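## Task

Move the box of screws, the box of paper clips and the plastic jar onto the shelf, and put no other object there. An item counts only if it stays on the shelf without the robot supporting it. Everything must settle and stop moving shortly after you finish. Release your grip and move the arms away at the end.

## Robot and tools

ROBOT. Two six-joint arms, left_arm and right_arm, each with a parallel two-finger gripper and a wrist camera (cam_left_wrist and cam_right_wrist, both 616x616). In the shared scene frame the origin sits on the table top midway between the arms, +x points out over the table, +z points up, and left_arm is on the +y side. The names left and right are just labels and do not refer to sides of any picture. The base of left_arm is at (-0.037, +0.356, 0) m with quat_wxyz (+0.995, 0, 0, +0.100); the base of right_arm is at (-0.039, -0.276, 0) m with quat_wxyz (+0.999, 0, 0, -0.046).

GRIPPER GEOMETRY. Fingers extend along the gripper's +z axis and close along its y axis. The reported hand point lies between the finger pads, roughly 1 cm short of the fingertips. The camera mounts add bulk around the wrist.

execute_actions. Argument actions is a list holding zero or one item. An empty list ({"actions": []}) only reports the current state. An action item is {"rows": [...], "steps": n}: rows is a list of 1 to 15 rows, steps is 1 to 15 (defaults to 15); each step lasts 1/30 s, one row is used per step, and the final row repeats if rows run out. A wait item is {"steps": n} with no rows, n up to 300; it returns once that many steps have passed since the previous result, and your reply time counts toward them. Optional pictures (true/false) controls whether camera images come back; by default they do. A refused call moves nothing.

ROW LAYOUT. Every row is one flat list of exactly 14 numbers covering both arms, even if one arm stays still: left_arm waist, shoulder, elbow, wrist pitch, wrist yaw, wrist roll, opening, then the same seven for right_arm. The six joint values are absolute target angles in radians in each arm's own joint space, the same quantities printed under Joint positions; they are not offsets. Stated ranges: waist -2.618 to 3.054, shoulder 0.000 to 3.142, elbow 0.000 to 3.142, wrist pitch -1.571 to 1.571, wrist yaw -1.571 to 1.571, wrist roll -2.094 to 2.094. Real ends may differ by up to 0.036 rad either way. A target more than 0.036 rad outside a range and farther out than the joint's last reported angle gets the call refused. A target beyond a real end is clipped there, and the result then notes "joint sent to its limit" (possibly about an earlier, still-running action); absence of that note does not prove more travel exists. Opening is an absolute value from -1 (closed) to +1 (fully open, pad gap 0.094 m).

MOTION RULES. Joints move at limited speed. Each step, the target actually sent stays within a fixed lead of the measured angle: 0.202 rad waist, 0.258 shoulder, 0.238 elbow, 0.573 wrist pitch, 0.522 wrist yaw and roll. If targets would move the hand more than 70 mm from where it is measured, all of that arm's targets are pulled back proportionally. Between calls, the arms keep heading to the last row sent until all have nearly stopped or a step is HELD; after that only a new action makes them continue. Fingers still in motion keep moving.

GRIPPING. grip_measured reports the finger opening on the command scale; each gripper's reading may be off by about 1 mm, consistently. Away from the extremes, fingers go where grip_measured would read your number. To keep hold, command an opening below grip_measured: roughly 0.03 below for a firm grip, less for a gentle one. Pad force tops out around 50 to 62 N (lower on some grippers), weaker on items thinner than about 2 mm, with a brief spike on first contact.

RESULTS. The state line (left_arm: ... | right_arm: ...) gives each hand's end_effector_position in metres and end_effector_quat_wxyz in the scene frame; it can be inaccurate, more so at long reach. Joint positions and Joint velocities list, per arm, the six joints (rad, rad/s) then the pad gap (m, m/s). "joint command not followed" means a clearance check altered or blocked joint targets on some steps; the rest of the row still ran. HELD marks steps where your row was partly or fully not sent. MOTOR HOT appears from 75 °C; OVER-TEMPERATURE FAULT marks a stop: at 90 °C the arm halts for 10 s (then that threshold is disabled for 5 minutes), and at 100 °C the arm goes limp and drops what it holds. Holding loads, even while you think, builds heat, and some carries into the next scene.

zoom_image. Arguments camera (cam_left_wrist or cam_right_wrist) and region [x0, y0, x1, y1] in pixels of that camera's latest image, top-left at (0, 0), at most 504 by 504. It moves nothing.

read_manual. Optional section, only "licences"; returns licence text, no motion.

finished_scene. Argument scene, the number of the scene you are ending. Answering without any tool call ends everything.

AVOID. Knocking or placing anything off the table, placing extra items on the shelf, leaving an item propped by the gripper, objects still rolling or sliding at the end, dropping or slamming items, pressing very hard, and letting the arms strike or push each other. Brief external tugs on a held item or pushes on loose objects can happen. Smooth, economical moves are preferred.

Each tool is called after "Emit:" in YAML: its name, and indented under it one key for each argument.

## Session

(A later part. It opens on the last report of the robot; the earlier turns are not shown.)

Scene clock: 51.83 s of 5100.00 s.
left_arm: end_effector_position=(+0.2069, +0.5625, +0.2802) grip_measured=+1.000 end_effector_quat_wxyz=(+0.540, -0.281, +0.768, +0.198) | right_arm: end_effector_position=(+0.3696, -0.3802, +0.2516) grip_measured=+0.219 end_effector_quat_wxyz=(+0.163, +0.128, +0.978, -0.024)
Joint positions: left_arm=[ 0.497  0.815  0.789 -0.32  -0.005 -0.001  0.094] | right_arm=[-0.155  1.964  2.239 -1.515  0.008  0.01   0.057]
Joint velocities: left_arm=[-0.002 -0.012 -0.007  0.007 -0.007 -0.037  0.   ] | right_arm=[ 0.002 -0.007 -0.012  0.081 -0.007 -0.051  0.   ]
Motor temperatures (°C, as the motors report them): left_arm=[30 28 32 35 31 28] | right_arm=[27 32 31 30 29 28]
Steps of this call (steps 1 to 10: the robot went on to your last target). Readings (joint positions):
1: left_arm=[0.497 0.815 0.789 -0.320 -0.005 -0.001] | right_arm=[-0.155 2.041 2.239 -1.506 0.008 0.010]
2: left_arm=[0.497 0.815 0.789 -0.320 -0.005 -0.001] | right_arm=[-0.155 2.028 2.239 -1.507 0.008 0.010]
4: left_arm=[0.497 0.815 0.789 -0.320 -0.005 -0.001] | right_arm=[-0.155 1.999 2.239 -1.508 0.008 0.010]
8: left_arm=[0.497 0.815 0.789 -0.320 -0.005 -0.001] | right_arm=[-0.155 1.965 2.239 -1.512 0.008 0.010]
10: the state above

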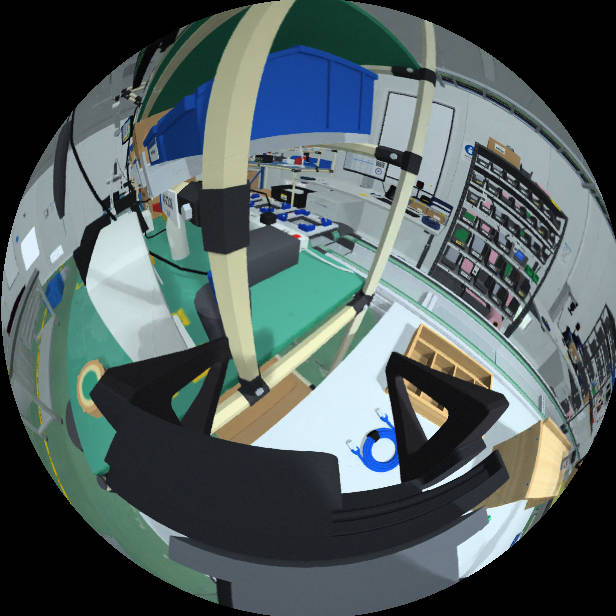

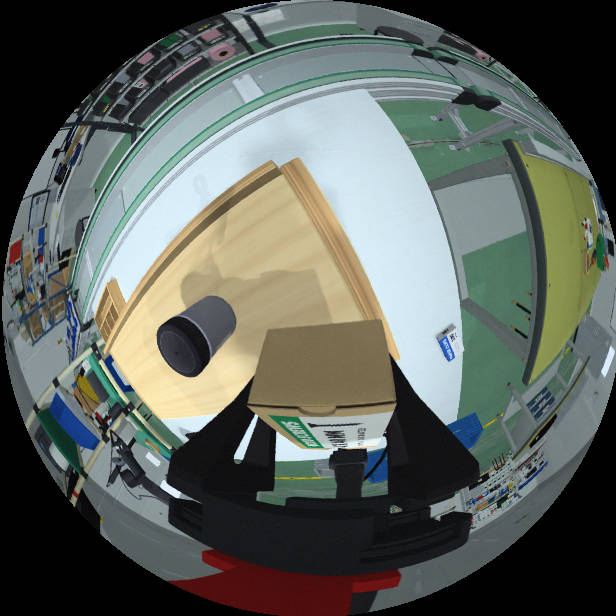

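Emit:
execute_actions:
  actions:
    - {"rows":[[0.5,0.8,0.8,-0.3,0,0,1,-0.15,1.75,2.28,-1.57,0,0,0.17]],"steps":12}
  pictures: false

Emit:
execute_actions:
  actions:
    - {"rows":[[0.5,0.8,0.8,-0.3,0,0,1,0.33,1.75,2.28,-1.57,0,0,0.17]],"steps":15}
  pictures: false

Emit:
execute_actions:
  actions:
    - {"rows":[[0.5,0.8,0.8,-0.3,0,0,1,0.33,1.85,2.32,-1.5,0,0,0.17],[0.5,0.8,0.8,-0.3,0,0,1,0.33,1.9,2.36,-1.5,0,0,0.17],[0.5,0.8,0.8,-0.3,0,0,1,0.33,1.95,2.4,-1.5,0,0,0.17],[0.5,0.8,0.8,-0.3,0,0,1,0.33,2.0,2.4,-1.5,0,0,0.17],[0.5,0.8,0.8,-0.3,0,0,1,0.33,2.08,2.44,-1.5,0,0,0.17]],"steps":15}

Emit:
execute_actions:
  actions:
    - {"steps":10}

Scene clock: 53.53 s of 5100.00 s.
left_arm: end_effector_position=(+0.2069, +0.5625, +0.2802) grip_measured=+1.000 end_effector_quat_wxyz=(+0.540, -0.281, +0.768, +0.198) | right_arm: end_effector_position=(+0.3186, -0.3672, +0.3368) grip_measured=+0.219 end_effector_quat_wxyz=(+0.252, +0.126, +0.959, -0.034)
Joint positions: left_arm=[ 0.497  0.815  0.789 -0.32  -0.005 -0.001  0.094] | right_arm=[-0.155  1.737  2.259 -1.577  0.008  0.01   0.057]
Joint velocities: left_arm=[-0.012 -0.002 -0.002 -0.051 -0.051  0.037  0.   ] | right_arm=[-0.002 -0.002 -0.022  0.007 -0.037 -0.007 -0.001]
Motor temperatures (°C, as the motors report them): left_arm=[30 28 32 35 31 28] | right_arm=[27 32 32 30 29 28]
Steps of this call (steps 1 to 30: the robot went on to your last target; steps 31 to 39: nothing new was sent; steps 40 to 51: all 12 steps of this action). Readings (joint positions):
40: left_arm=[0.497 0.815 0.789 -0.320 -0.005 -0.001] | right_arm=[-0.155 1.956 2.237 -1.518 0.008 0.010]
41: left_arm=[0.497 0.815 0.789 -0.320 -0.005 -0.001] | right_arm=[-0.155 1.944 2.236 -1.525 0.008 0.010]
43: left_arm=[0.497 0.815 0.789 -0.320 -0.005 -0.001] | right_arm=[-0.155 1.898 2.236 -1.542 0.008 0.010]
47: left_arm=[0.497 0.815 0.789 -0.320 -0.005 -0.001] | right_arm=[-0.155 1.781 2.243 -1.571 0.008 0.010]
51: the state above

Scene clock: 54.03 s of 5100.00 s.
left_arm: end_effector_position=(+0.2069, +0.5625, +0.2802) grip_measured=+1.000 end_effector_quat_wxyz=(+0.540, -0.281, +0.768, +0.198) | right_arm: end_effector_position=(+0.3263, -0.1779, +0.3210) grip_measured=+0.219 end_effector_quat_wxyz=(+0.229, -0.120, +0.965, +0.041)
Joint positions: left_arm=[ 0.497  0.815  0.789 -0.32  -0.005 -0.001  0.094] | right_arm=[ 0.343  1.782  2.259 -1.578 -0.023  0.009  0.057]
Joint velocities: left_arm=[-0.012 -0.007 -0.002  0.022  0.037  0.022  0.   ] | right_arm=[-0.154  0.002 -0.002  0.081  0.081  0.051  0.   ]
Motor temperatures (°C, as the motors report them): left_arm=[30 28 32 35 31 28] | right_arm=[27 32 32 30 29 28]
Steps of this call (steps 1 to 15: all 15 steps of this action). Readings (joint positions):
1: left_arm=[0.497 0.815 0.789 -0.320 -0.005 -0.001] | right_arm=[-0.130 1.737 2.259 -1.577 0.029 0.010]
2: left_arm=[0.497 0.815 0.789 -0.320 -0.005 -0.001] | right_arm=[-0.085 1.742 2.259 -1.577 0.050 0.010]
4: left_arm=[0.497 0.815 0.789 -0.320 -0.005 -0.001] | right_arm=[0.042 1.755 2.259 -1.577 0.048 0.010]
8: left_arm=[0.497 0.815 0.789 -0.320 -0.005 -0.001] | right_arm=[0.303 1.783 2.259 -1.577 0.009 0.009]
15: the state above

Scene clock: 54.53 s of 5100.00 s.
left_arm: end_effector_position=(+0.2069, +0.5625, +0.2802) grip_measured=+1.000 end_effector_quat_wxyz=(+0.540, -0.281, +0.768, +0.198) | right_arm: end_effector_position=(+0.4098, -0.1623, +0.2216) grip_measured=+0.219 end_effector_quat_wxyz=(+0.151, -0.116, +0.981, +0.025)
Joint positions: left_arm=[ 0.497  0.815  0.789 -0.32  -0.005 -0.001  0.094] | right_arm=[ 0.335  2.155  2.409 -1.518 -0.012  0.009  0.057]
Joint velocities: left_arm=[ 0.012 -0.007 -0.002  0.037 -0.066 -0.022  0.   ] | right_arm=[-0.007 -0.237 -0.002  0.007 -0.037  0.007 -0.002]
Motor temperatures (°C, as the motors report them): left_arm=[30 28 32 35 31 28] | right_arm=[27 32 32 30 29 28]
Steps of this call (steps 1 to 15: all 15 steps of this action). Readings (joint positions):
1: left_arm=[0.497 0.815 0.789 -0.320 -0.005 -0.001] | right_arm=[0.338 1.791 2.266 -1.577 -0.019 0.009]
2: left_arm=[0.497 0.815 0.789 -0.320 -0.005 -0.001] | right_arm=[0.336 1.810 2.288 -1.576 -0.016 0.009]
4: left_arm=[0.497 0.815 0.789 -0.320 -0.005 -0.001] | right_arm=[0.335 1.881 2.353 -1.569 -0.012 0.009]
8: left_arm=[0.497 0.815 0.789 -0.320 -0.005 -0.001] | right_arm=[0.335 2.056 2.409 -1.524 -0.012 0.009]
15: the state above

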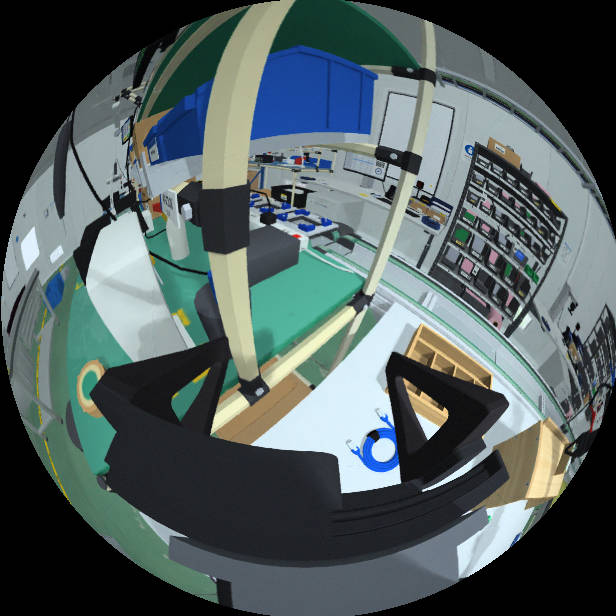

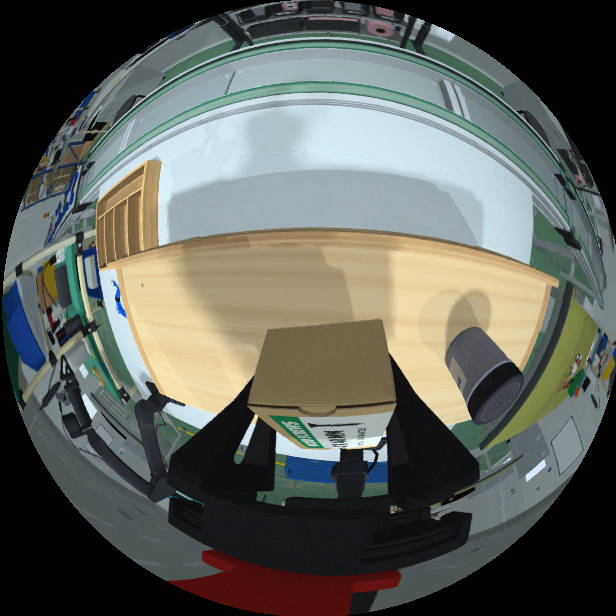

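Scene clock: 54.87 s of 5100.00 s.
left_arm: end_effector_position=(+0.2069, +0.5625, +0.2802) grip_measured=+1.000 end_effector_quat_wxyz=(+0.540, -0.281, +0.768, +0.198) | right_arm: end_effector_position=(+0.4039, -0.1637, +0.2446) grip_measured=+0.219 end_effector_quat_wxyz=(+0.176, -0.116, +0.977, +0.028)
Joint positions: left_arm=[ 0.497  0.815  0.789 -0.32  -0.005 -0.001  0.094] | right_arm=[ 0.335  2.103  2.409 -1.519 -0.012  0.009  0.057]
Joint velocities: left_arm=[-0.002 -0.002  0.002 -0.022 -0.037 -0.022  0.   ] | right_arm=[-0.002 -0.017  0.007 -0.022 -0.066 -0.037 -0.   ]
Motor temperatures (°C, as the motors report them): left_arm=[30 28 32 35 31 28] | right_arm=[27 33 32 30 29 28]
Steps of this call (steps 1 to 10: the robot went on to your last target). Readings (joint positions):
1: left_arm=[0.497 0.815 0.789 -0.320 -0.005 -0.001] | right_arm=[0.335 2.146 2.409 -1.518 -0.012 0.009]
2: left_arm=[0.497 0.815 0.789 -0.320 -0.005 -0.001] | right_arm=[0.335 2.137 2.409 -1.518 -0.012 0.009]
4: left_arm=[0.497 0.815 0.789 -0.320 -0.005 -0.001] | right_arm=[0.335 2.119 2.409 -1.518 -0.012 0.009]
8: left_arm=[0.497 0.815 0.789 -0.320 -0.005 -0.001] | right_arm=[0.335 2.103 2.409 -1.518 -0.012 0.009]
10: the state above

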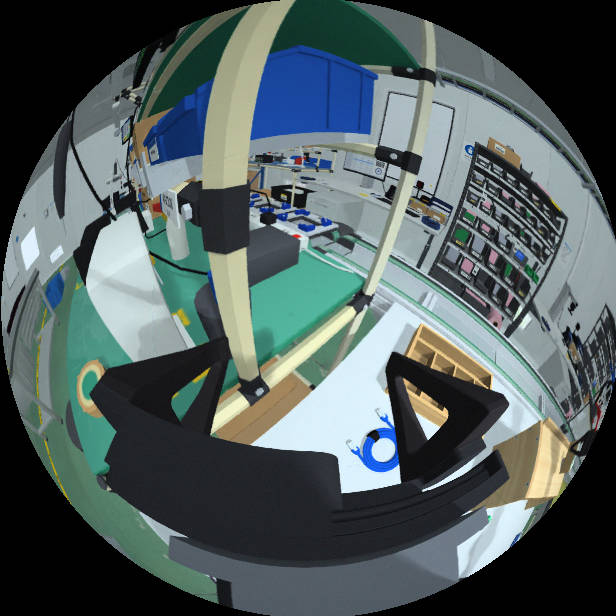

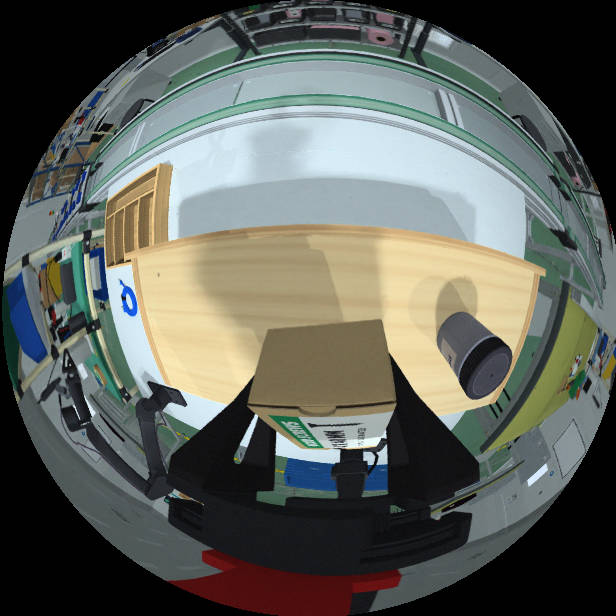

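Emit:
execute_actions:
  actions:
    - {"rows":[[0.5,0.8,0.8,-0.3,0,0,1,0.33,2.11,2.42,-1.5,0,0,0.17],[0.5,0.8,0.8,-0.3,0,0,1,0.33,2.11,2.42,-1.5,0,0,0.17],[0.5,0.8,0.8,-0.3,0,0,1,0.33,2.13,2.42,-1.5,0,0,0.17],[0.5,0.8,0.8,-0.3,0,0,1,0.33,2.13,2.42,-1.5,0,0,0.17],[0.5,0.8,0.8,-0.3,0,0,1,0.33,2.15,2.42,-1.5,0,0,0.17],[0.5,0.8,0.8,-0.3,0,0,1,0.33,2.15,2.42,-1.5,0,0,0.17],[0.5,0.8,0.8,-0.3,0,0,1,0.33,2.16,2.42,-1.5,0,0,0.17],[0.5,0.8,0.8,-0.3,0,0,1,0.33,2.17,2.42,-1.5,0,0,0.17]],"steps":15}

Scene clock: 56.37 s of 5100.00 s.
left_arm: end_effector_position=(+0.2069, +0.5625, +0.2802) grip_measured=+1.000 end_effector_quat_wxyz=(+0.540, -0.281, +0.768, +0.198) | right_arm: end_effector_position=(+0.4127, -0.1617, +0.2083) grip_measured=+0.219 end_effector_quat_wxyz=(+0.136, -0.116, +0.984, +0.023)
Joint positions: left_arm=[ 0.497  0.815  0.789 -0.32  -0.005 -0.001  0.094] | right_arm=[ 0.335  2.185  2.409 -1.518 -0.011  0.008  0.057]
Joint velocities: left_arm=[ 0.002 -0.007 -0.017 -0.066  0.022  0.007  0.   ] | right_arm=[ 0.002 -0.012  0.002 -0.007 -0.022  0.022 -0.   ]
Motor temperatures (°C, as the motors report them): left_arm=[30 28 32 35 31 28] | right_arm=[27 33 32 30 29 28]
Steps of this call (steps 1 to 30: the robot went on to your last target; steps 31 to 45: all 15 steps of this action). Readings (joint positions):
31: left_arm=[0.497 0.815 0.789 -0.320 -0.005 -0.001] | right_arm=[0.335 2.104 2.409 -1.521 -0.012 0.009]
32: left_arm=[0.497 0.815 0.789 -0.320 -0.005 -0.001] | right_arm=[0.335 2.106 2.409 -1.521 -0.012 0.009]
34: left_arm=[0.497 0.815 0.789 -0.320 -0.005 -0.001] | right_arm=[0.335 2.116 2.409 -1.521 -0.012 0.009]
38: left_arm=[0.497 0.815 0.789 -0.320 -0.005 -0.001] | right_arm=[0.335 2.158 2.409 -1.521 -0.012 0.009]
45: the state above

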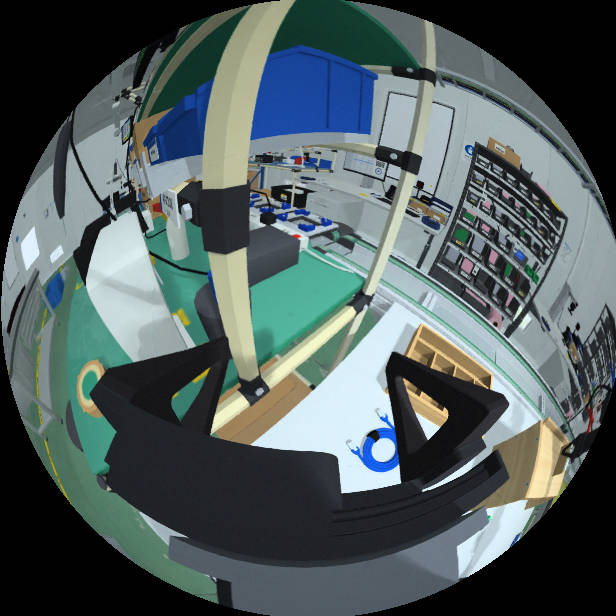

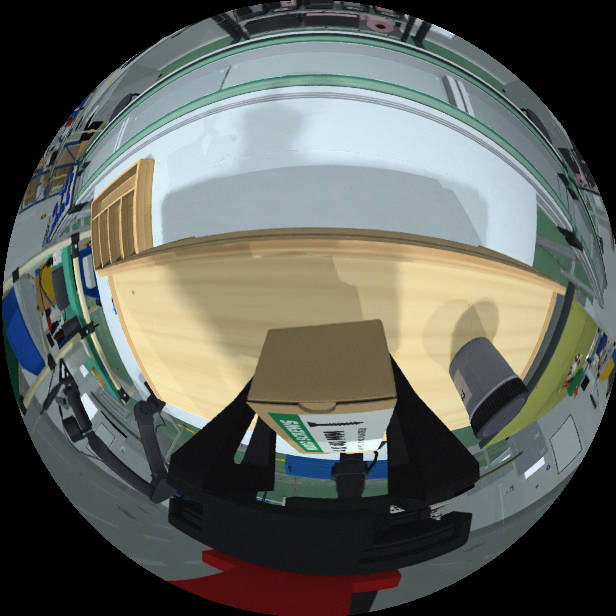

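Near surface; release.

Emit:
execute_actions:
  actions:
    - {"rows":[[0.5,0.8,0.8,-0.3,0,0,1,0.33,2.18,2.41,-1.5,0,0,0.17],[0.5,0.8,0.8,-0.3,0,0,1,0.33,2.18,2.41,-1.5,0,0,0.17],[0.5,0.8,0.8,-0.3,0,0,1,0.33,2.18,2.41,-1.5,0,0,0.17],[0.5,0.8,0.8,-0.3,0,0,1,0.33,2.18,2.41,-1.5,0,0,0.17],[0.5,0.8,0.8,-0.3,0,0,1,0.33,2.17,2.41,-1.5,0,0,0.4],[0.5,0.8,0.8,-0.3,0,0,1,0.33,2.17,2.41,-1.5,0,0,0.7]],"steps":15}

Scene clock: 57.70 s of 5100.00 s.
left_arm: end_effector_position=(+0.2069, +0.5625, +0.2802) grip_measured=+1.000 end_effector_quat_wxyz=(+0.540, -0.281, +0.768, +0.198) | right_arm: end_effector_position=(+0.4140, -0.1614, +0.2087) grip_measured=+0.698 end_effector_quat_wxyz=(+0.139, -0.117, +0.983, +0.023)
Joint positions: left_arm=[ 0.497  0.815  0.789 -0.32  -0.005 -0.001  0.094] | right_arm=[ 0.335  2.185  2.409 -1.513 -0.011  0.008  0.08 ]
Joint velocities: left_arm=[ 0.012 -0.017 -0.007 -0.037  0.037  0.051  0.   ] | right_arm=[ 0.002 -0.002  0.012  0.095 -0.007 -0.022 -0.001]
Motor temperatures (°C, as the motors report them): left_arm=[30 28 32 35 31 28] | right_arm=[27 33 32 30 29 28]
Steps of this call (steps 1 to 15: the robot went on to your last target; steps 16 to 25: nothing new was sent; steps 26 to 40: all 15 steps of this action). Readings (joint positions):
26: left_arm=[0.497 0.815 0.789 -0.320 -0.005 -0.001] | right_arm=[0.335 2.185 2.409 -1.517 -0.011 0.008]
27: left_arm=[0.497 0.815 0.789 -0.320 -0.005 -0.001] | right_arm=[0.335 2.185 2.409 -1.517 -0.011 0.008]
29: left_arm=[0.497 0.815 0.789 -0.320 -0.005 -0.001] | right_arm=[0.335 2.185 2.409 -1.517 -0.011 0.008]
33: left_arm=[0.497 0.815 0.789 -0.320 -0.005 -0.001] | right_arm=[0.335 2.185 2.409 -1.514 -0.011 0.008]
40: the state above

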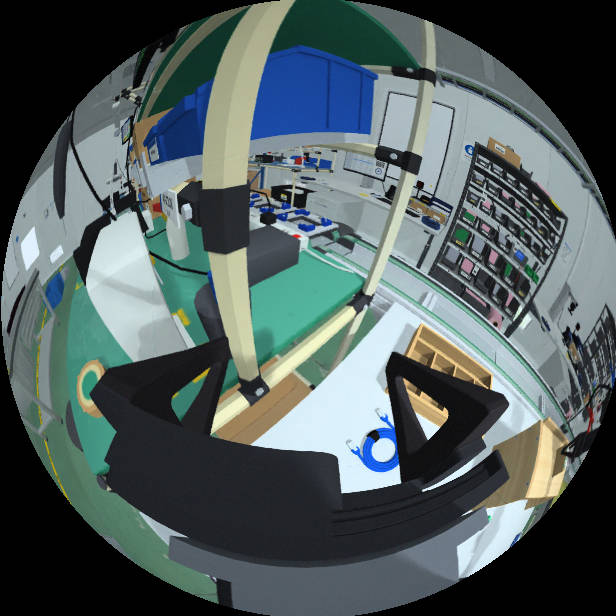

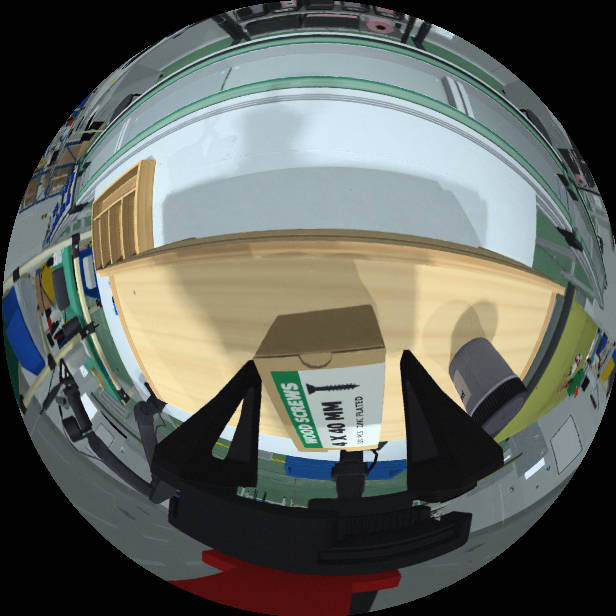

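Emit:
execute_actions:
  actions:
    - {"rows":[[0.5,0.8,0.8,-0.3,0,0,1,0.33,1.5,2.1,-1.5,0,0,1]],"steps":15}
  pictures: false

Emit:
execute_actions:
  actions:
    - {"rows":[[0.5,0.8,0.8,-0.3,0,0,1,-0.9,1.1,1.5,-1.5,0,0,1]],"steps":15}
  pictures: false

Emit:
execute_actions:
  actions:
    - {"steps":8}
  pictures: false

Emit:
execute_actions:
  actions:
    - {"rows":[[0.5,0.8,0.8,-0.3,0,0,1,-0.9,1.3,1.12,-1.4,0,0,1]],"steps":15}

Scene clock: 59.50 s of 5100.00 s.
left_arm: end_effector_position=(+0.2069, +0.5625, +0.2802) grip_measured=+1.000 end_effector_quat_wxyz=(+0.540, -0.281, +0.768, +0.198) | right_arm: end_effector_position=(+0.2625, -0.1988, +0.3979) grip_measured=+1.000 end_effector_quat_wxyz=(+0.363, -0.111, +0.924, +0.051)
Joint positions: left_arm=[ 0.497  0.815  0.789 -0.32  -0.005 -0.001  0.094] | right_arm=[ 0.335  1.444  2.115 -1.491 -0.011  0.008  0.094]
Joint velocities: left_arm=[-0.007 -0.007  0.007 -0.007 -0.007 -0.051  0.   ] | right_arm=[-0.002 -0.379 -0.012 -0.051  0.066  0.066  0.   ]
Motor temperatures (°C, as the motors report them): left_arm=[30 28 32 36 31 28] | right_arm=[27 34 32 30 29 28]
Steps of this call (steps 1 to 15: the robot went on to your last target; steps 16 to 39: nothing new was sent; steps 40 to 54: all 15 steps of this action). Readings (joint positions):
40: left_arm=[0.497 0.815 0.789 -0.320 -0.005 -0.001] | right_arm=[0.335 2.145 2.345 -1.478 -0.011 0.008]
41: left_arm=[0.497 0.815 0.789 -0.320 -0.005 -0.001] | right_arm=[0.335 2.085 2.247 -1.461 -0.011 0.008]
43: left_arm=[0.497 0.815 0.789 -0.320 -0.005 -0.001] | right_arm=[0.335 1.975 2.141 -1.498 -0.011 0.008]
47: left_arm=[0.497 0.815 0.789 -0.320 -0.005 -0.001] | right_arm=[0.335 1.766 2.115 -1.504 -0.011 0.008]
54: the state above

Scene clock: 60.00 s of 5100.00 s.
left_arm: end_effector_position=(+0.2069, +0.5625, +0.2802) grip_measured=+1.000 end_effector_quat_wxyz=(+0.540, -0.281, +0.768, +0.198) | right_arm: end_effector_position=(+0.1131, -0.4336, +0.2810) grip_measured=+1.000 end_effector_quat_wxyz=(+0.210, +0.386, +0.894, -0.087)
Joint positions: left_arm=[ 0.497  0.815  0.789 -0.32  -0.005 -0.001  0.094] | right_arm=[-0.72   1.118  1.505 -1.5   -0.006  0.004  0.094]
Joint velocities: left_arm=[-0.012  0.012 -0.002  0.066  0.007  0.022  0.   ] | right_arm=[-2.147  0.007  0.002 -0.051  0.037 -0.007  0.   ]
Motor temperatures (°C, as the motors report them): left_arm=[30 28 32 36 31 28] | right_arm=[27 34 31 30 29 28]
Steps of this call (steps 1 to 15: all 15 steps of this action). Readings (joint positions):
1: left_arm=[0.497 0.815 0.789 -0.320 -0.005 -0.001] | right_arm=[0.306 1.400 2.069 -1.461 -0.026 0.005]
2: left_arm=[0.497 0.815 0.789 -0.320 -0.005 -0.001] | right_arm=[0.251 1.346 1.994 -1.446 -0.027 0.004]
4: left_arm=[0.497 0.815 0.789 -0.320 -0.005 -0.001] | right_arm=[0.115 1.222 1.843 -1.450 -0.019 0.004]
8: left_arm=[0.497 0.815 0.789 -0.320 -0.005 -0.001] | right_arm=[-0.190 1.071 1.586 -1.491 -0.007 0.004]
15: the state above

Scene clock: 60.27 s of 5100.00 s.
left_arm: end_effector_position=(+0.2069, +0.5625, +0.2802) grip_measured=+1.000 end_effector_quat_wxyz=(+0.540, -0.281, +0.768, +0.198) | right_arm: end_effector_position=(+0.0825, -0.4585, +0.2812) grip_measured=+1.000 end_effector_quat_wxyz=(+0.200, +0.462, +0.857, -0.110)
Joint positions: left_arm=[ 0.497  0.815  0.789 -0.32  -0.005 -0.001  0.094] | right_arm=[-0.891  1.118  1.505 -1.498  0.006  0.004  0.094]
Joint velocities: left_arm=[ 0.002  0.002 -0.002 -0.037 -0.037 -0.022  0.   ] | right_arm=[-0.012 -0.007  0.012  0.007 -0.007  0.022  0.   ]
Motor temperatures (°C, as the motors report them): left_arm=[30 28 32 36 31 28] | right_arm=[27 34 31 30 29 28]
Steps of this call (steps 1 to 8: the robot went on to your last target). Readings (joint positions):
1: left_arm=[0.497 0.815 0.789 -0.320 -0.005 -0.001] | right_arm=[-0.792 1.118 1.505 -1.498 -0.004 0.004]
2: left_arm=[0.497 0.815 0.789 -0.320 -0.005 -0.001] | right_arm=[-0.846 1.118 1.505 -1.498 0.002 0.004]
4: left_arm=[0.497 0.815 0.789 -0.320 -0.005 -0.001] | right_arm=[-0.887 1.118 1.505 -1.498 0.006 0.004]
8: the state above

Scene clock: 60.77 s of 5100.00 s.
left_arm: end_effector_position=(+0.2069, +0.5625, +0.2802) grip_measured=+1.000 end_effector_quat_wxyz=(+0.540, -0.281, +0.768, +0.198) | right_arm: end_effector_position=(+0.0684, -0.4372, +0.1329) grip_measured=+1.000 end_effector_quat_wxyz=(-0.023, +0.474, +0.880, +0.009)
Joint positions: left_arm=[ 0.497  0.815  0.789 -0.32  -0.005 -0.001  0.094] | right_arm=[-0.891  1.317  1.104 -1.408  0.006  0.004  0.094]
Joint velocities: left_arm=[-0.007  0.002  0.002  0.051 -0.007 -0.007  0.   ] | right_arm=[ 0.002 -0.09  -0.002 -0.037 -0.007  0.051  0.   ]
Motor temperatures (°C, as the motors report them): left_arm=[30 28 32 36 31 28] | right_arm=[27 33 31 30 29 28]
Steps of this call (steps 1 to 15: all 15 steps of this action). Readings (joint positions):
1: left_arm=[0.497 0.815 0.789 -0.320 -0.005 -0.001] | right_arm=[-0.891 1.124 1.486 -1.485 0.006 0.004]
2: left_arm=[0.497 0.815 0.789 -0.320 -0.005 -0.001] | right_arm=[-0.891 1.135 1.454 -1.469 0.006 0.004]
4: left_arm=[0.497 0.815 0.789 -0.320 -0.005 -0.001] | right_arm=[-0.891 1.189 1.360 -1.441 0.006 0.004]
8: left_arm=[0.497 0.815 0.789 -0.320 -0.005 -0.001] | right_arm=[-0.891 1.317 1.143 -1.404 0.006 0.004]
15: the state above

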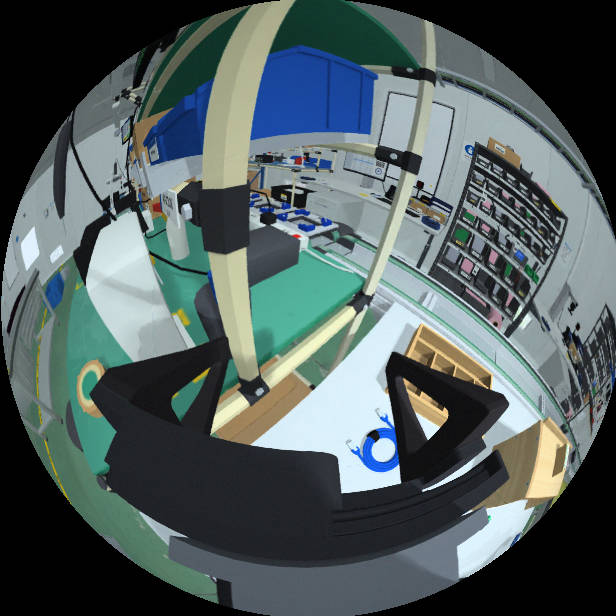

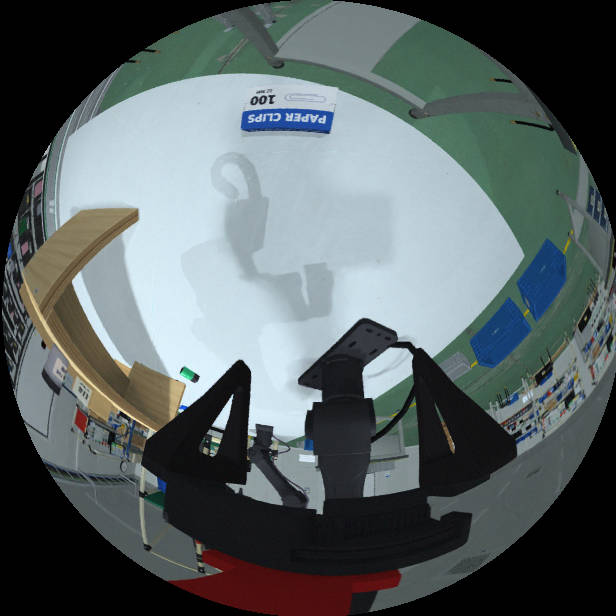

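Emit:
execute_actions:
  actions:
    - {"rows":[[0.5,0.8,0.8,-0.3,0,0,1,-0.83,1.9,1.53,-1.18,0,0,1]],"steps":15}
  pictures: false

Emit:
execute_actions:
  actions:
    - {"steps":15}

Scene clock: 62.47 s of 5100.00 s.
left_arm: end_effector_position=(+0.2069, +0.5625, +0.2802) grip_measured=+1.000 end_effector_quat_wxyz=(+0.540, -0.281, +0.768, +0.198) | right_arm: end_effector_position=(+0.1716, -0.5592, +0.0710) grip_measured=+1.000 end_effector_quat_wxyz=(-0.019, +0.451, +0.893, +0.006)
Joint positions: left_arm=[ 0.497  0.815  0.789 -0.32  -0.005 -0.001  0.094] | right_arm=[-0.838  1.936  1.512 -1.186  0.007  0.004  0.094]
Joint velocities: left_arm=[-0.007  0.002  0.002  0.037  0.066  0.051  0.   ] | right_arm=[-0.017 -0.173  0.002 -0.051 -0.007  0.051  0.   ]
Motor temperatures (°C, as the motors report them): left_arm=[30 28 32 36 31 28] | right_arm=[27 33 32 30 29 28]
Steps of this call (steps 1 to 15: the robot went on to your last target; steps 16 to 36: nothing new was sent; steps 37 to 51: all 15 steps of this action). Readings (joint positions):
37: left_arm=[0.497 0.815 0.789 -0.320 -0.005 -0.001] | right_arm=[-0.886 1.340 1.128 -1.417 0.007 0.004]
38: left_arm=[0.497 0.815 0.789 -0.320 -0.005 -0.001] | right_arm=[-0.877 1.386 1.176 -1.415 0.007 0.004]
40: left_arm=[0.497 0.815 0.789 -0.320 -0.005 -0.001] | right_arm=[-0.861 1.505 1.285 -1.369 0.007 0.004]
44: left_arm=[0.497 0.815 0.789 -0.320 -0.005 -0.001] | right_arm=[-0.844 1.772 1.489 -1.260 0.007 0.004]
51: the state above

Scene clock: 62.97 s of 5100.00 s.
left_arm: end_effector_position=(+0.2069, +0.5625, +0.2802) grip_measured=+1.000 end_effector_quat_wxyz=(+0.540, -0.281, +0.768, +0.198) | right_arm: end_effector_position=(+0.1723, -0.5601, +0.0790) grip_measured=+1.000 end_effector_quat_wxyz=(-0.008, +0.451, +0.893, +0.000)
Joint positions: left_arm=[ 0.497  0.815  0.789 -0.32  -0.005 -0.001  0.094] | right_arm=[-0.838  1.912  1.512 -1.185  0.007  0.004  0.094]
Joint velocities: left_arm=[-0.012  0.002 -0.007 -0.007 -0.066 -0.037  0.   ] | right_arm=[-0.012 -0.002 -0.002 -0.022 -0.007 -0.037  0.   ]
Motor temperatures (°C, as the motors report them): left_arm=[30 28 32 36 31 28] | right_arm=[27 33 32 30 29 28]
Steps of this call (steps 1 to 15: the robot went on to your last target). Readings (joint positions):
1: left_arm=[0.497 0.815 0.789 -0.320 -0.005 -0.001] | right_arm=[-0.838 1.930 1.512 -1.185 0.007 0.004]
2: left_arm=[0.497 0.815 0.789 -0.320 -0.005 -0.001] | right_arm=[-0.838 1.924 1.512 -1.185 0.007 0.004]
4: left_arm=[0.497 0.815 0.789 -0.320 -0.005 -0.001] | right_arm=[-0.838 1.914 1.512 -1.185 0.007 0.004]
8: left_arm=[0.497 0.815 0.789 -0.320 -0.005 -0.001] | right_arm=[-0.838 1.912 1.512 -1.185 0.007 0.004]
15: the state above

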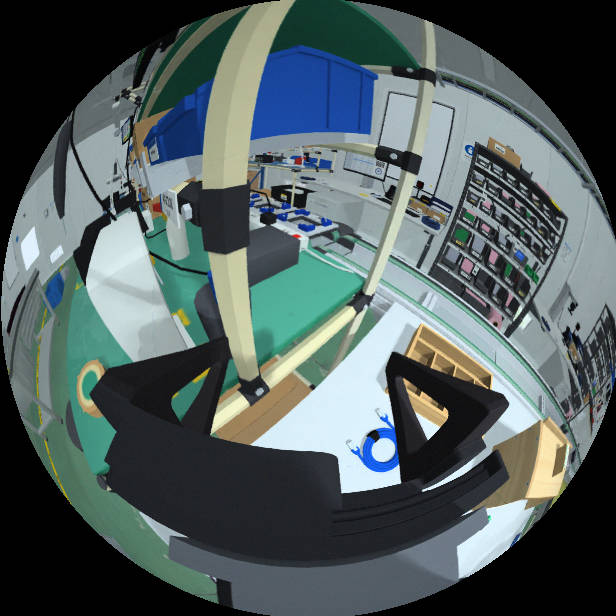

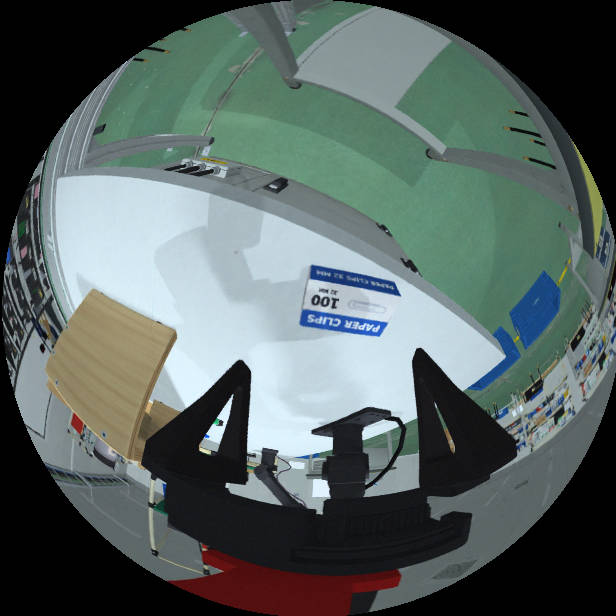

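Emit:
execute_actions:
  actions:
    - {"rows":[[0.5,0.8,0.8,-0.3,0,0,1,-0.87,1.91,1.47,-1.1,0,0.14,1],[0.5,0.8,0.8,-0.3,0,0,1,-0.87,1.93,1.44,-1.05,0,0.14,1],[0.5,0.8,0.8,-0.3,0,0,1,-0.87,1.94,1.41,-1.0,0,0.14,1],[0.5,0.8,0.8,-0.3,0,0,1,-0.87,1.96,1.38,-0.96,0,0.14,1],[0.5,0.8,0.8,-0.3,0,0,1,-0.87,1.975,1.34,-0.92,0,0.14,1]],"steps":15}

Scene clock: 64.90 s of 5100.00 s.
left_arm: end_effector_position=(+0.2069, +0.5625, +0.2802) grip_measured=+1.000 end_effector_quat_wxyz=(+0.540, -0.281, +0.768, +0.198) | right_arm: end_effector_position=(+0.1645, -0.5648, +0.0126) grip_measured=+1.000 end_effector_quat_wxyz=(-0.012, +0.515, +0.857, +0.002)
Joint positions: left_arm=[ 0.497  0.815  0.789 -0.32  -0.005 -0.001  0.094] | right_arm=[-0.865  1.988  1.344 -0.951  0.005  0.125  0.094]
Joint velocities: left_arm=[ 0.007 -0.002  0.017  0.081  0.051 -0.022  0.   ] | right_arm=[ 0.007 -0.012 -0.007  0.11  -0.051  0.007  0.   ]
Motor temperatures (°C, as the motors report them): left_arm=[30 28 33 36 31 28] | right_arm=[27 33 32 30 29 28]
Steps of this call (steps 1 to 15: the robot went on to your last target; steps 16 to 43: nothing new was sent; steps 44 to 58: all 15 steps of this action). Readings (joint positions):
44: left_arm=[0.497 0.815 0.789 -0.320 -0.005 -0.001] | right_arm=[-0.840 1.912 1.508 -1.176 0.006 0.024]
45: left_arm=[0.497 0.815 0.789 -0.320 -0.005 -0.001] | right_arm=[-0.844 1.912 1.498 -1.155 0.005 0.045]
47: left_arm=[0.497 0.815 0.789 -0.320 -0.005 -0.001] | right_arm=[-0.855 1.915 1.457 -1.091 0.005 0.076]
51: left_arm=[0.497 0.815 0.789 -0.320 -0.005 -0.001] | right_arm=[-0.865 1.963 1.367 -0.995 0.005 0.109]
58: the state above

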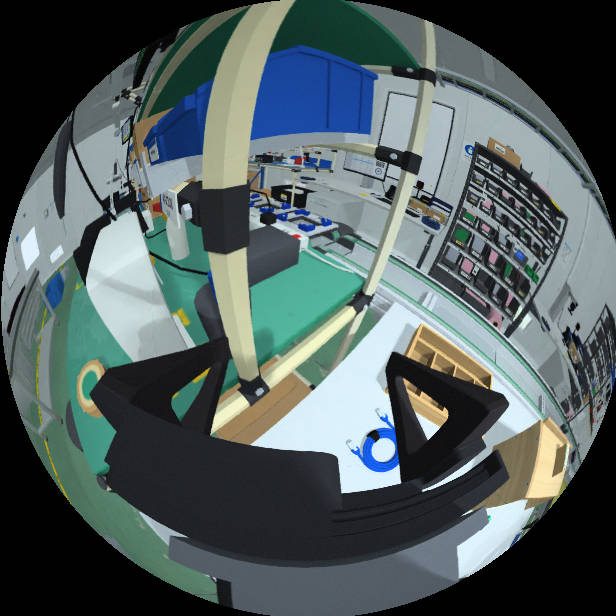

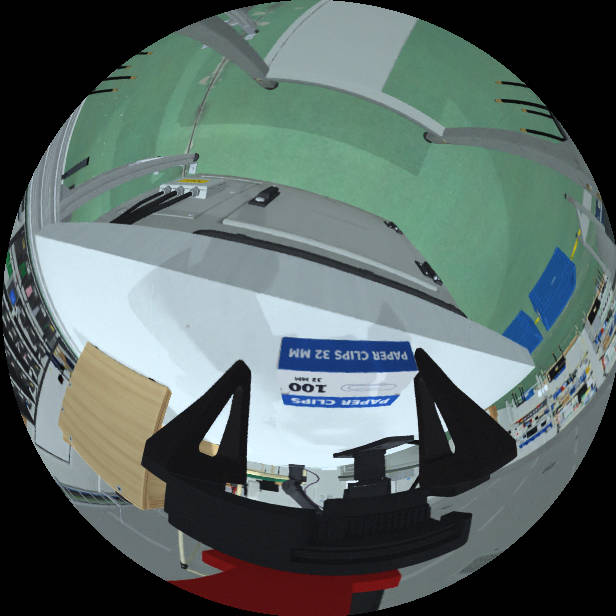

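Emit:
execute_actions:
  actions:
    - {"rows":[[0.5,0.8,0.8,-0.3,0,0,1,-0.885,1.975,1.34,-0.92,0,0.14,0.25]],"steps":15}

Scene clock: 66.17 s of 5100.00 s.
left_arm: end_effector_position=(+0.2069, +0.5625, +0.2802) grip_measured=+1.000 end_effector_quat_wxyz=(+0.540, -0.281, +0.768, +0.198) | right_arm: end_effector_position=(+0.1638, -0.5706, +0.0125) grip_measured=+0.450 end_effector_quat_wxyz=(-0.004, +0.523, +0.853, -0.001)
Joint positions: left_arm=[ 0.497  0.815  0.789 -0.32  -0.005 -0.001  0.094] | right_arm=[-0.876  1.988  1.344 -0.933  0.005  0.131  0.068]
Joint velocities: left_arm=[-0.012  0.002  0.002 -0.095  0.007  0.007  0.   ] | right_arm=[-0.002 -0.007  0.002 -0.007  0.066 -0.051  0.   ]
Motor temperatures (°C, as the motors report them): left_arm=[30 28 33 36 31 28] | right_arm=[27 33 32 30 29 28]
Steps of this call (steps 1 to 23: the robot went on to your last target; steps 24 to 38: all 15 steps of this action). Readings (joint positions):
24: left_arm=[0.497 0.815 0.789 -0.320 -0.005 -0.001] | right_arm=[-0.865 1.988 1.344 -0.935 0.005 0.130]
25: left_arm=[0.497 0.815 0.789 -0.320 -0.005 -0.001] | right_arm=[-0.868 1.988 1.344 -0.935 0.005 0.130]
27: left_arm=[0.497 0.815 0.789 -0.320 -0.005 -0.001] | right_arm=[-0.872 1.988 1.344 -0.934 0.005 0.131]
31: left_arm=[0.497 0.815 0.789 -0.320 -0.005 -0.001] | right_arm=[-0.876 1.988 1.344 -0.933 0.005 0.131]
38: the state above

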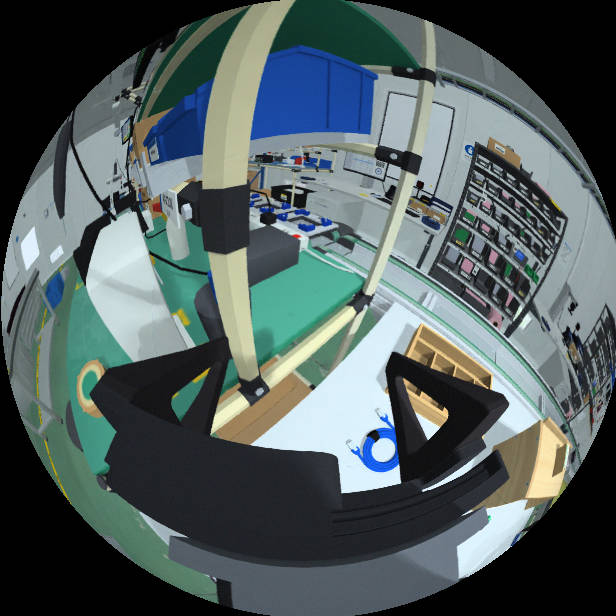

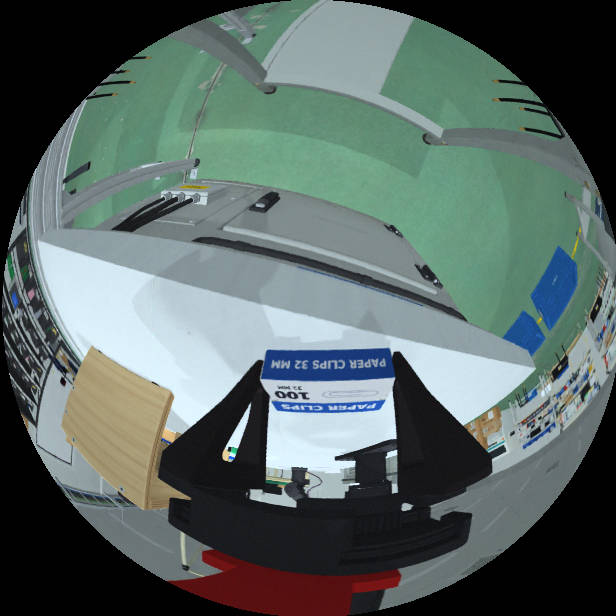

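Emit:
execute_actions:
  actions:
    - {"rows":[[0.5,0.8,0.8,-0.3,0,0,1,-0.85,1.4,1.5,-1.5,0,0,0.4]],"steps":15}
  pictures: false

Emit:
execute_actions:
  actions:
    - {"rows":[[0.5,0.8,0.8,-0.3,0,0,1,-0.5,1.3,2.0,-1.57,0,0,0.4]],"steps":12}
  pictures: false

Emit:
execute_actions:
  actions:
    - {"rows":[[0.5,0.8,0.8,-0.3,0,0,1,0.6,1.5,2.15,-1.57,0,0,0.4]],"steps":15}
  pictures: false

Emit:
execute_actions:
  actions:
    - {"steps":10}
  pictures: false

Emit:
execute_actions:
  actions:
    - {"rows":[[0.5,0.8,0.8,-0.3,0,0,1,0.6,1.6,2.25,-1.57,0,0,0.4],[0.5,0.8,0.8,-0.3,0,0,1,0.6,1.7,2.3,-1.57,0,0,0.4],[0.5,0.8,0.8,-0.3,0,0,1,0.6,1.8,2.35,-1.55,0,0,0.4],[0.5,0.8,0.8,-0.3,0,0,1,0.6,1.9,2.4,-1.5,0,0,0.4],[0.5,0.8,0.8,-0.3,0,0,1,0.6,1.95,2.42,-1.5,0,0,0.4],[0.5,0.8,0.8,-0.3,0,0,1,0.6,2.0,2.44,-1.5,0,0,0.4],[0.5,0.8,0.8,-0.3,0,0,1,0.6,2.05,2.44,-1.5,0,0,0.4],[0.5,0.8,0.8,-0.3,0,0,1,0.6,2.1,2.44,-1.5,0,0,0.4]],"steps":15}

Scene clock: 68.60 s of 5100.00 s.
left_arm: end_effector_position=(+0.2069, +0.5625, +0.2802) grip_measured=+1.000 end_effector_quat_wxyz=(+0.540, -0.281, +0.768, +0.198) | right_arm: end_effector_position=(+0.1178, -0.4962, +0.2260) grip_measured=+0.450 end_effector_quat_wxyz=(+0.116, +0.466, +0.875, -0.060)
Joint positions: left_arm=[ 0.497  0.815  0.789 -0.32  -0.005 -0.001  0.094] | right_arm=[-0.861  1.378  1.496 -1.427  0.005  0.024  0.068]
Joint velocities: left_arm=[ 0.002 -0.007 -0.012 -0.022 -0.037  0.007  0.   ] | right_arm=[ 0.032 -0.52   0.198 -0.52  -0.022 -0.11   0.001]
Motor temperatures (°C, as the motors report them): left_arm=[30 28 33 36 31 28] | right_arm=[27 34 32 30 29 28]
Steps of this call (steps 1 to 15: the robot went on to your last target; steps 16 to 58: nothing new was sent; steps 59 to 73: all 15 steps of this action). Readings (joint positions):
59: left_arm=[0.497 0.815 0.789 -0.320 -0.005 -0.001] | right_arm=[-0.876 1.979 1.352 -0.963 0.005 0.121]
60: left_arm=[0.497 0.815 0.789 -0.320 -0.005 -0.001] | right_arm=[-0.876 1.961 1.359 -1.015 0.005 0.111]
62: left_arm=[0.497 0.815 0.789 -0.320 -0.005 -0.001] | right_arm=[-0.875 1.895 1.376 -1.115 0.005 0.092]
66: left_arm=[0.497 0.815 0.789 -0.320 -0.005 -0.001] | right_arm=[-0.869 1.708 1.422 -1.254 0.005 0.062]
73: the state above

Scene clock: 69.00 s of 5100.00 s.
left_arm: end_effector_position=(+0.2069, +0.5625, +0.2802) grip_measured=+1.000 end_effector_quat_wxyz=(+0.540, -0.281, +0.768, +0.198) | right_arm: end_effector_position=(+0.1792, -0.4229, +0.3947) grip_measured=+0.450 end_effector_quat_wxyz=(+0.351, +0.279, +0.888, -0.105)
Joint positions: left_arm=[ 0.497  0.815  0.789 -0.32  -0.005 -0.001  0.094] | right_arm=[-0.506  1.285  1.991 -1.526 -0.003  0.011  0.068]
Joint velocities: left_arm=[ 0.007 -0.002 -0.002  0.007 -0.11  -0.022  0.   ] | right_arm=[ 0.012 -0.252  0.081 -0.168  0.051 -0.022 -0.   ]
Motor temperatures (°C, as the motors report them): left_arm=[30 28 33 36 31 28] | right_arm=[27 34 32 30 29 28]
Steps of this call (steps 1 to 12: all 12 steps of this action). Readings (joint positions):
1: left_arm=[0.497 0.815 0.789 -0.320 -0.005 -0.001] | right_arm=[-0.838 1.366 1.525 -1.460 0.016 0.023]
2: left_arm=[0.497 0.815 0.789 -0.320 -0.005 -0.001] | right_arm=[-0.793 1.365 1.571 -1.490 0.019 0.023]
4: left_arm=[0.497 0.815 0.789 -0.320 -0.005 -0.001] | right_arm=[-0.678 1.359 1.681 -1.510 0.017 0.020]
8: left_arm=[0.497 0.815 0.789 -0.320 -0.005 -0.001] | right_arm=[-0.517 1.341 1.919 -1.519 -0.001 0.013]
12: the state above

Scene clock: 69.50 s of 5100.00 s.
left_arm: end_effector_position=(+0.2069, +0.5625, +0.2802) grip_measured=+1.000 end_effector_quat_wxyz=(+0.540, -0.281, +0.768, +0.198) | right_arm: end_effector_position=(+0.2522, -0.1321, +0.3684) grip_measured=+0.450 end_effector_quat_wxyz=(+0.299, -0.212, +0.928, +0.072)
Joint positions: left_arm=[ 0.497  0.815  0.789 -0.32  -0.005 -0.001  0.094] | right_arm=[ 0.548  1.536  2.135 -1.545 -0.003  0.008  0.068]
Joint velocities: left_arm=[ 0.002 -0.002  0.012  0.022  0.051 -0.051  0.   ] | right_arm=[ 1.502 -0.144  0.002 -0.037 -0.388 -0.066 -0.   ]
Motor temperatures (°C, as the motors report them): left_arm=[30 28 33 36 31 28] | right_arm=[27 34 32 30 29 28]
Steps of this call (steps 1 to 15: all 15 steps of this action). Readings (joint positions):
1: left_arm=[0.497 0.815 0.789 -0.320 -0.005 -0.001] | right_arm=[-0.467 1.306 2.031 -1.560 0.017 0.012]
2: left_arm=[0.497 0.815 0.789 -0.320 -0.005 -0.001] | right_arm=[-0.399 1.344 2.086 -1.576 0.019 0.011]
4: left_arm=[0.497 0.815 0.789 -0.320 -0.005 -0.001] | right_arm=[-0.254 1.419 2.134 -1.554 0.018 0.011]
8: left_arm=[0.497 0.815 0.789 -0.320 -0.005 -0.001] | right_arm=[0.035 1.533 2.135 -1.545 0.015 0.010]
15: the state above

Scene clock: 69.83 s of 5100.00 s.
left_arm: end_effector_position=(+0.2069, +0.5625, +0.2802) grip_measured=+1.000 end_effector_quat_wxyz=(+0.540, -0.281, +0.768, +0.198) | right_arm: end_effector_position=(+0.2345, -0.1183, +0.3725) grip_measured=+0.450 end_effector_quat_wxyz=(+0.297, -0.241, +0.920, +0.086)
Joint positions: left_arm=[ 0.497  0.815  0.789 -0.32  -0.005 -0.001  0.094] | right_arm=[ 0.606  1.514  2.135 -1.563 -0.014  0.005  0.068]
Joint velocities: left_arm=[ 0.007  0.017 -0.002 -0.022  0.037  0.007  0.   ] | right_arm=[-0.007 -0.007  0.002 -0.051  0.007 -0.051  0.001]
Motor temperatures (°C, as the motors report them): left_arm=[30 28 33 36 31 28] | right_arm=[27 34 32 30 29 28]
Steps of this call (steps 1 to 10: the robot went on to your last target). Readings (joint positions):
1: left_arm=[0.497 0.815 0.789 -0.320 -0.005 -0.001] | right_arm=[0.587 1.531 2.135 -1.547 -0.013 0.006]
2: left_arm=[0.497 0.815 0.789 -0.320 -0.005 -0.001] | right_arm=[0.604 1.527 2.135 -1.550 -0.018 0.005]
4: left_arm=[0.497 0.815 0.789 -0.320 -0.005 -0.001] | right_arm=[0.606 1.519 2.135 -1.556 -0.016 0.005]
8: left_arm=[0.497 0.815 0.789 -0.320 -0.005 -0.001] | right_arm=[0.606 1.514 2.135 -1.562 -0.014 0.005]
10: the state above

Scene clock: 70.33 s of 5100.00 s.
left_arm: end_effector_position=(+0.2069, +0.5625, +0.2802) grip_measured=+1.000 end_effector_quat_wxyz=(+0.540, -0.281, +0.768, +0.198) | right_arm: end_effector_position=(+0.3694, -0.0422, +0.2176) grip_measured=+0.450 end_effector_quat_wxyz=(+0.152, -0.249, +0.955, +0.048)
Joint positions: left_arm=[ 0.497  0.815  0.789 -0.32  -0.005 -0.001  0.094] | right_arm=[ 0.606  2.17   2.412 -1.493 -0.014  0.005  0.068]
Joint velocities: left_arm=[ 0.002 -0.012 -0.002  0.022  0.037 -0.051  0.   ] | right_arm=[ 0.022  0.383  0.002 -0.051  0.037 -0.007  0.   ]
Motor temperatures (°C, as the motors report them): left_arm=[30 28 33 36 31 28] | right_arm=[27 34 32 30 29 28]
Steps of this call (steps 1 to 15: all 15 steps of this action). Readings (joint positions):
1: left_arm=[0.497 0.815 0.789 -0.320 -0.005 -0.001] | right_arm=[0.606 1.527 2.157 -1.576 -0.014 0.005]
2: left_arm=[0.497 0.815 0.789 -0.320 -0.005 -0.001] | right_arm=[0.606 1.559 2.203 -1.577 -0.014 0.005]
4: left_arm=[0.497 0.815 0.789 -0.320 -0.005 -0.001] | right_arm=[0.606 1.655 2.311 -1.564 -0.014 0.005]
8: left_arm=[0.497 0.815 0.789 -0.320 -0.005 -0.001] | right_arm=[0.606 1.868 2.400 -1.513 -0.014 0.005]
15: the state above

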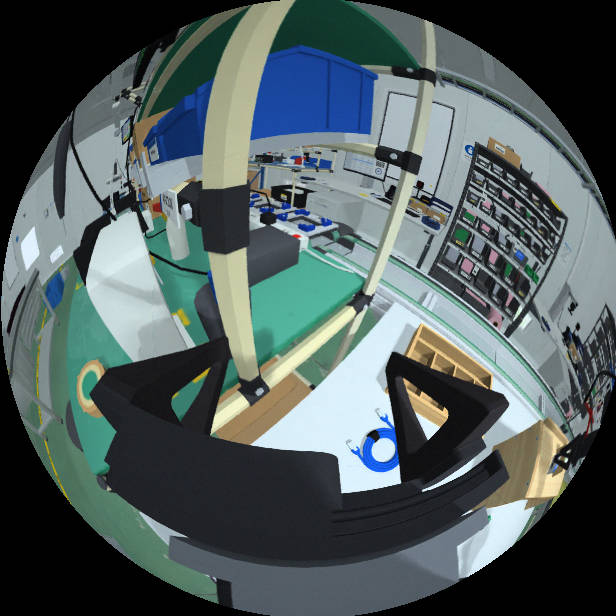

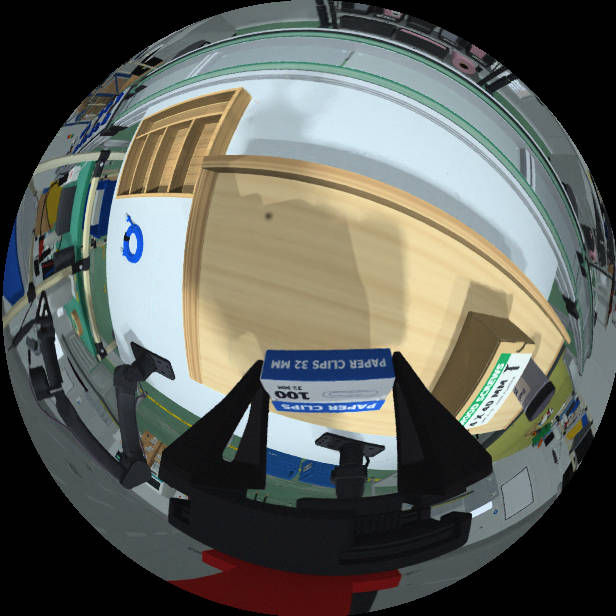

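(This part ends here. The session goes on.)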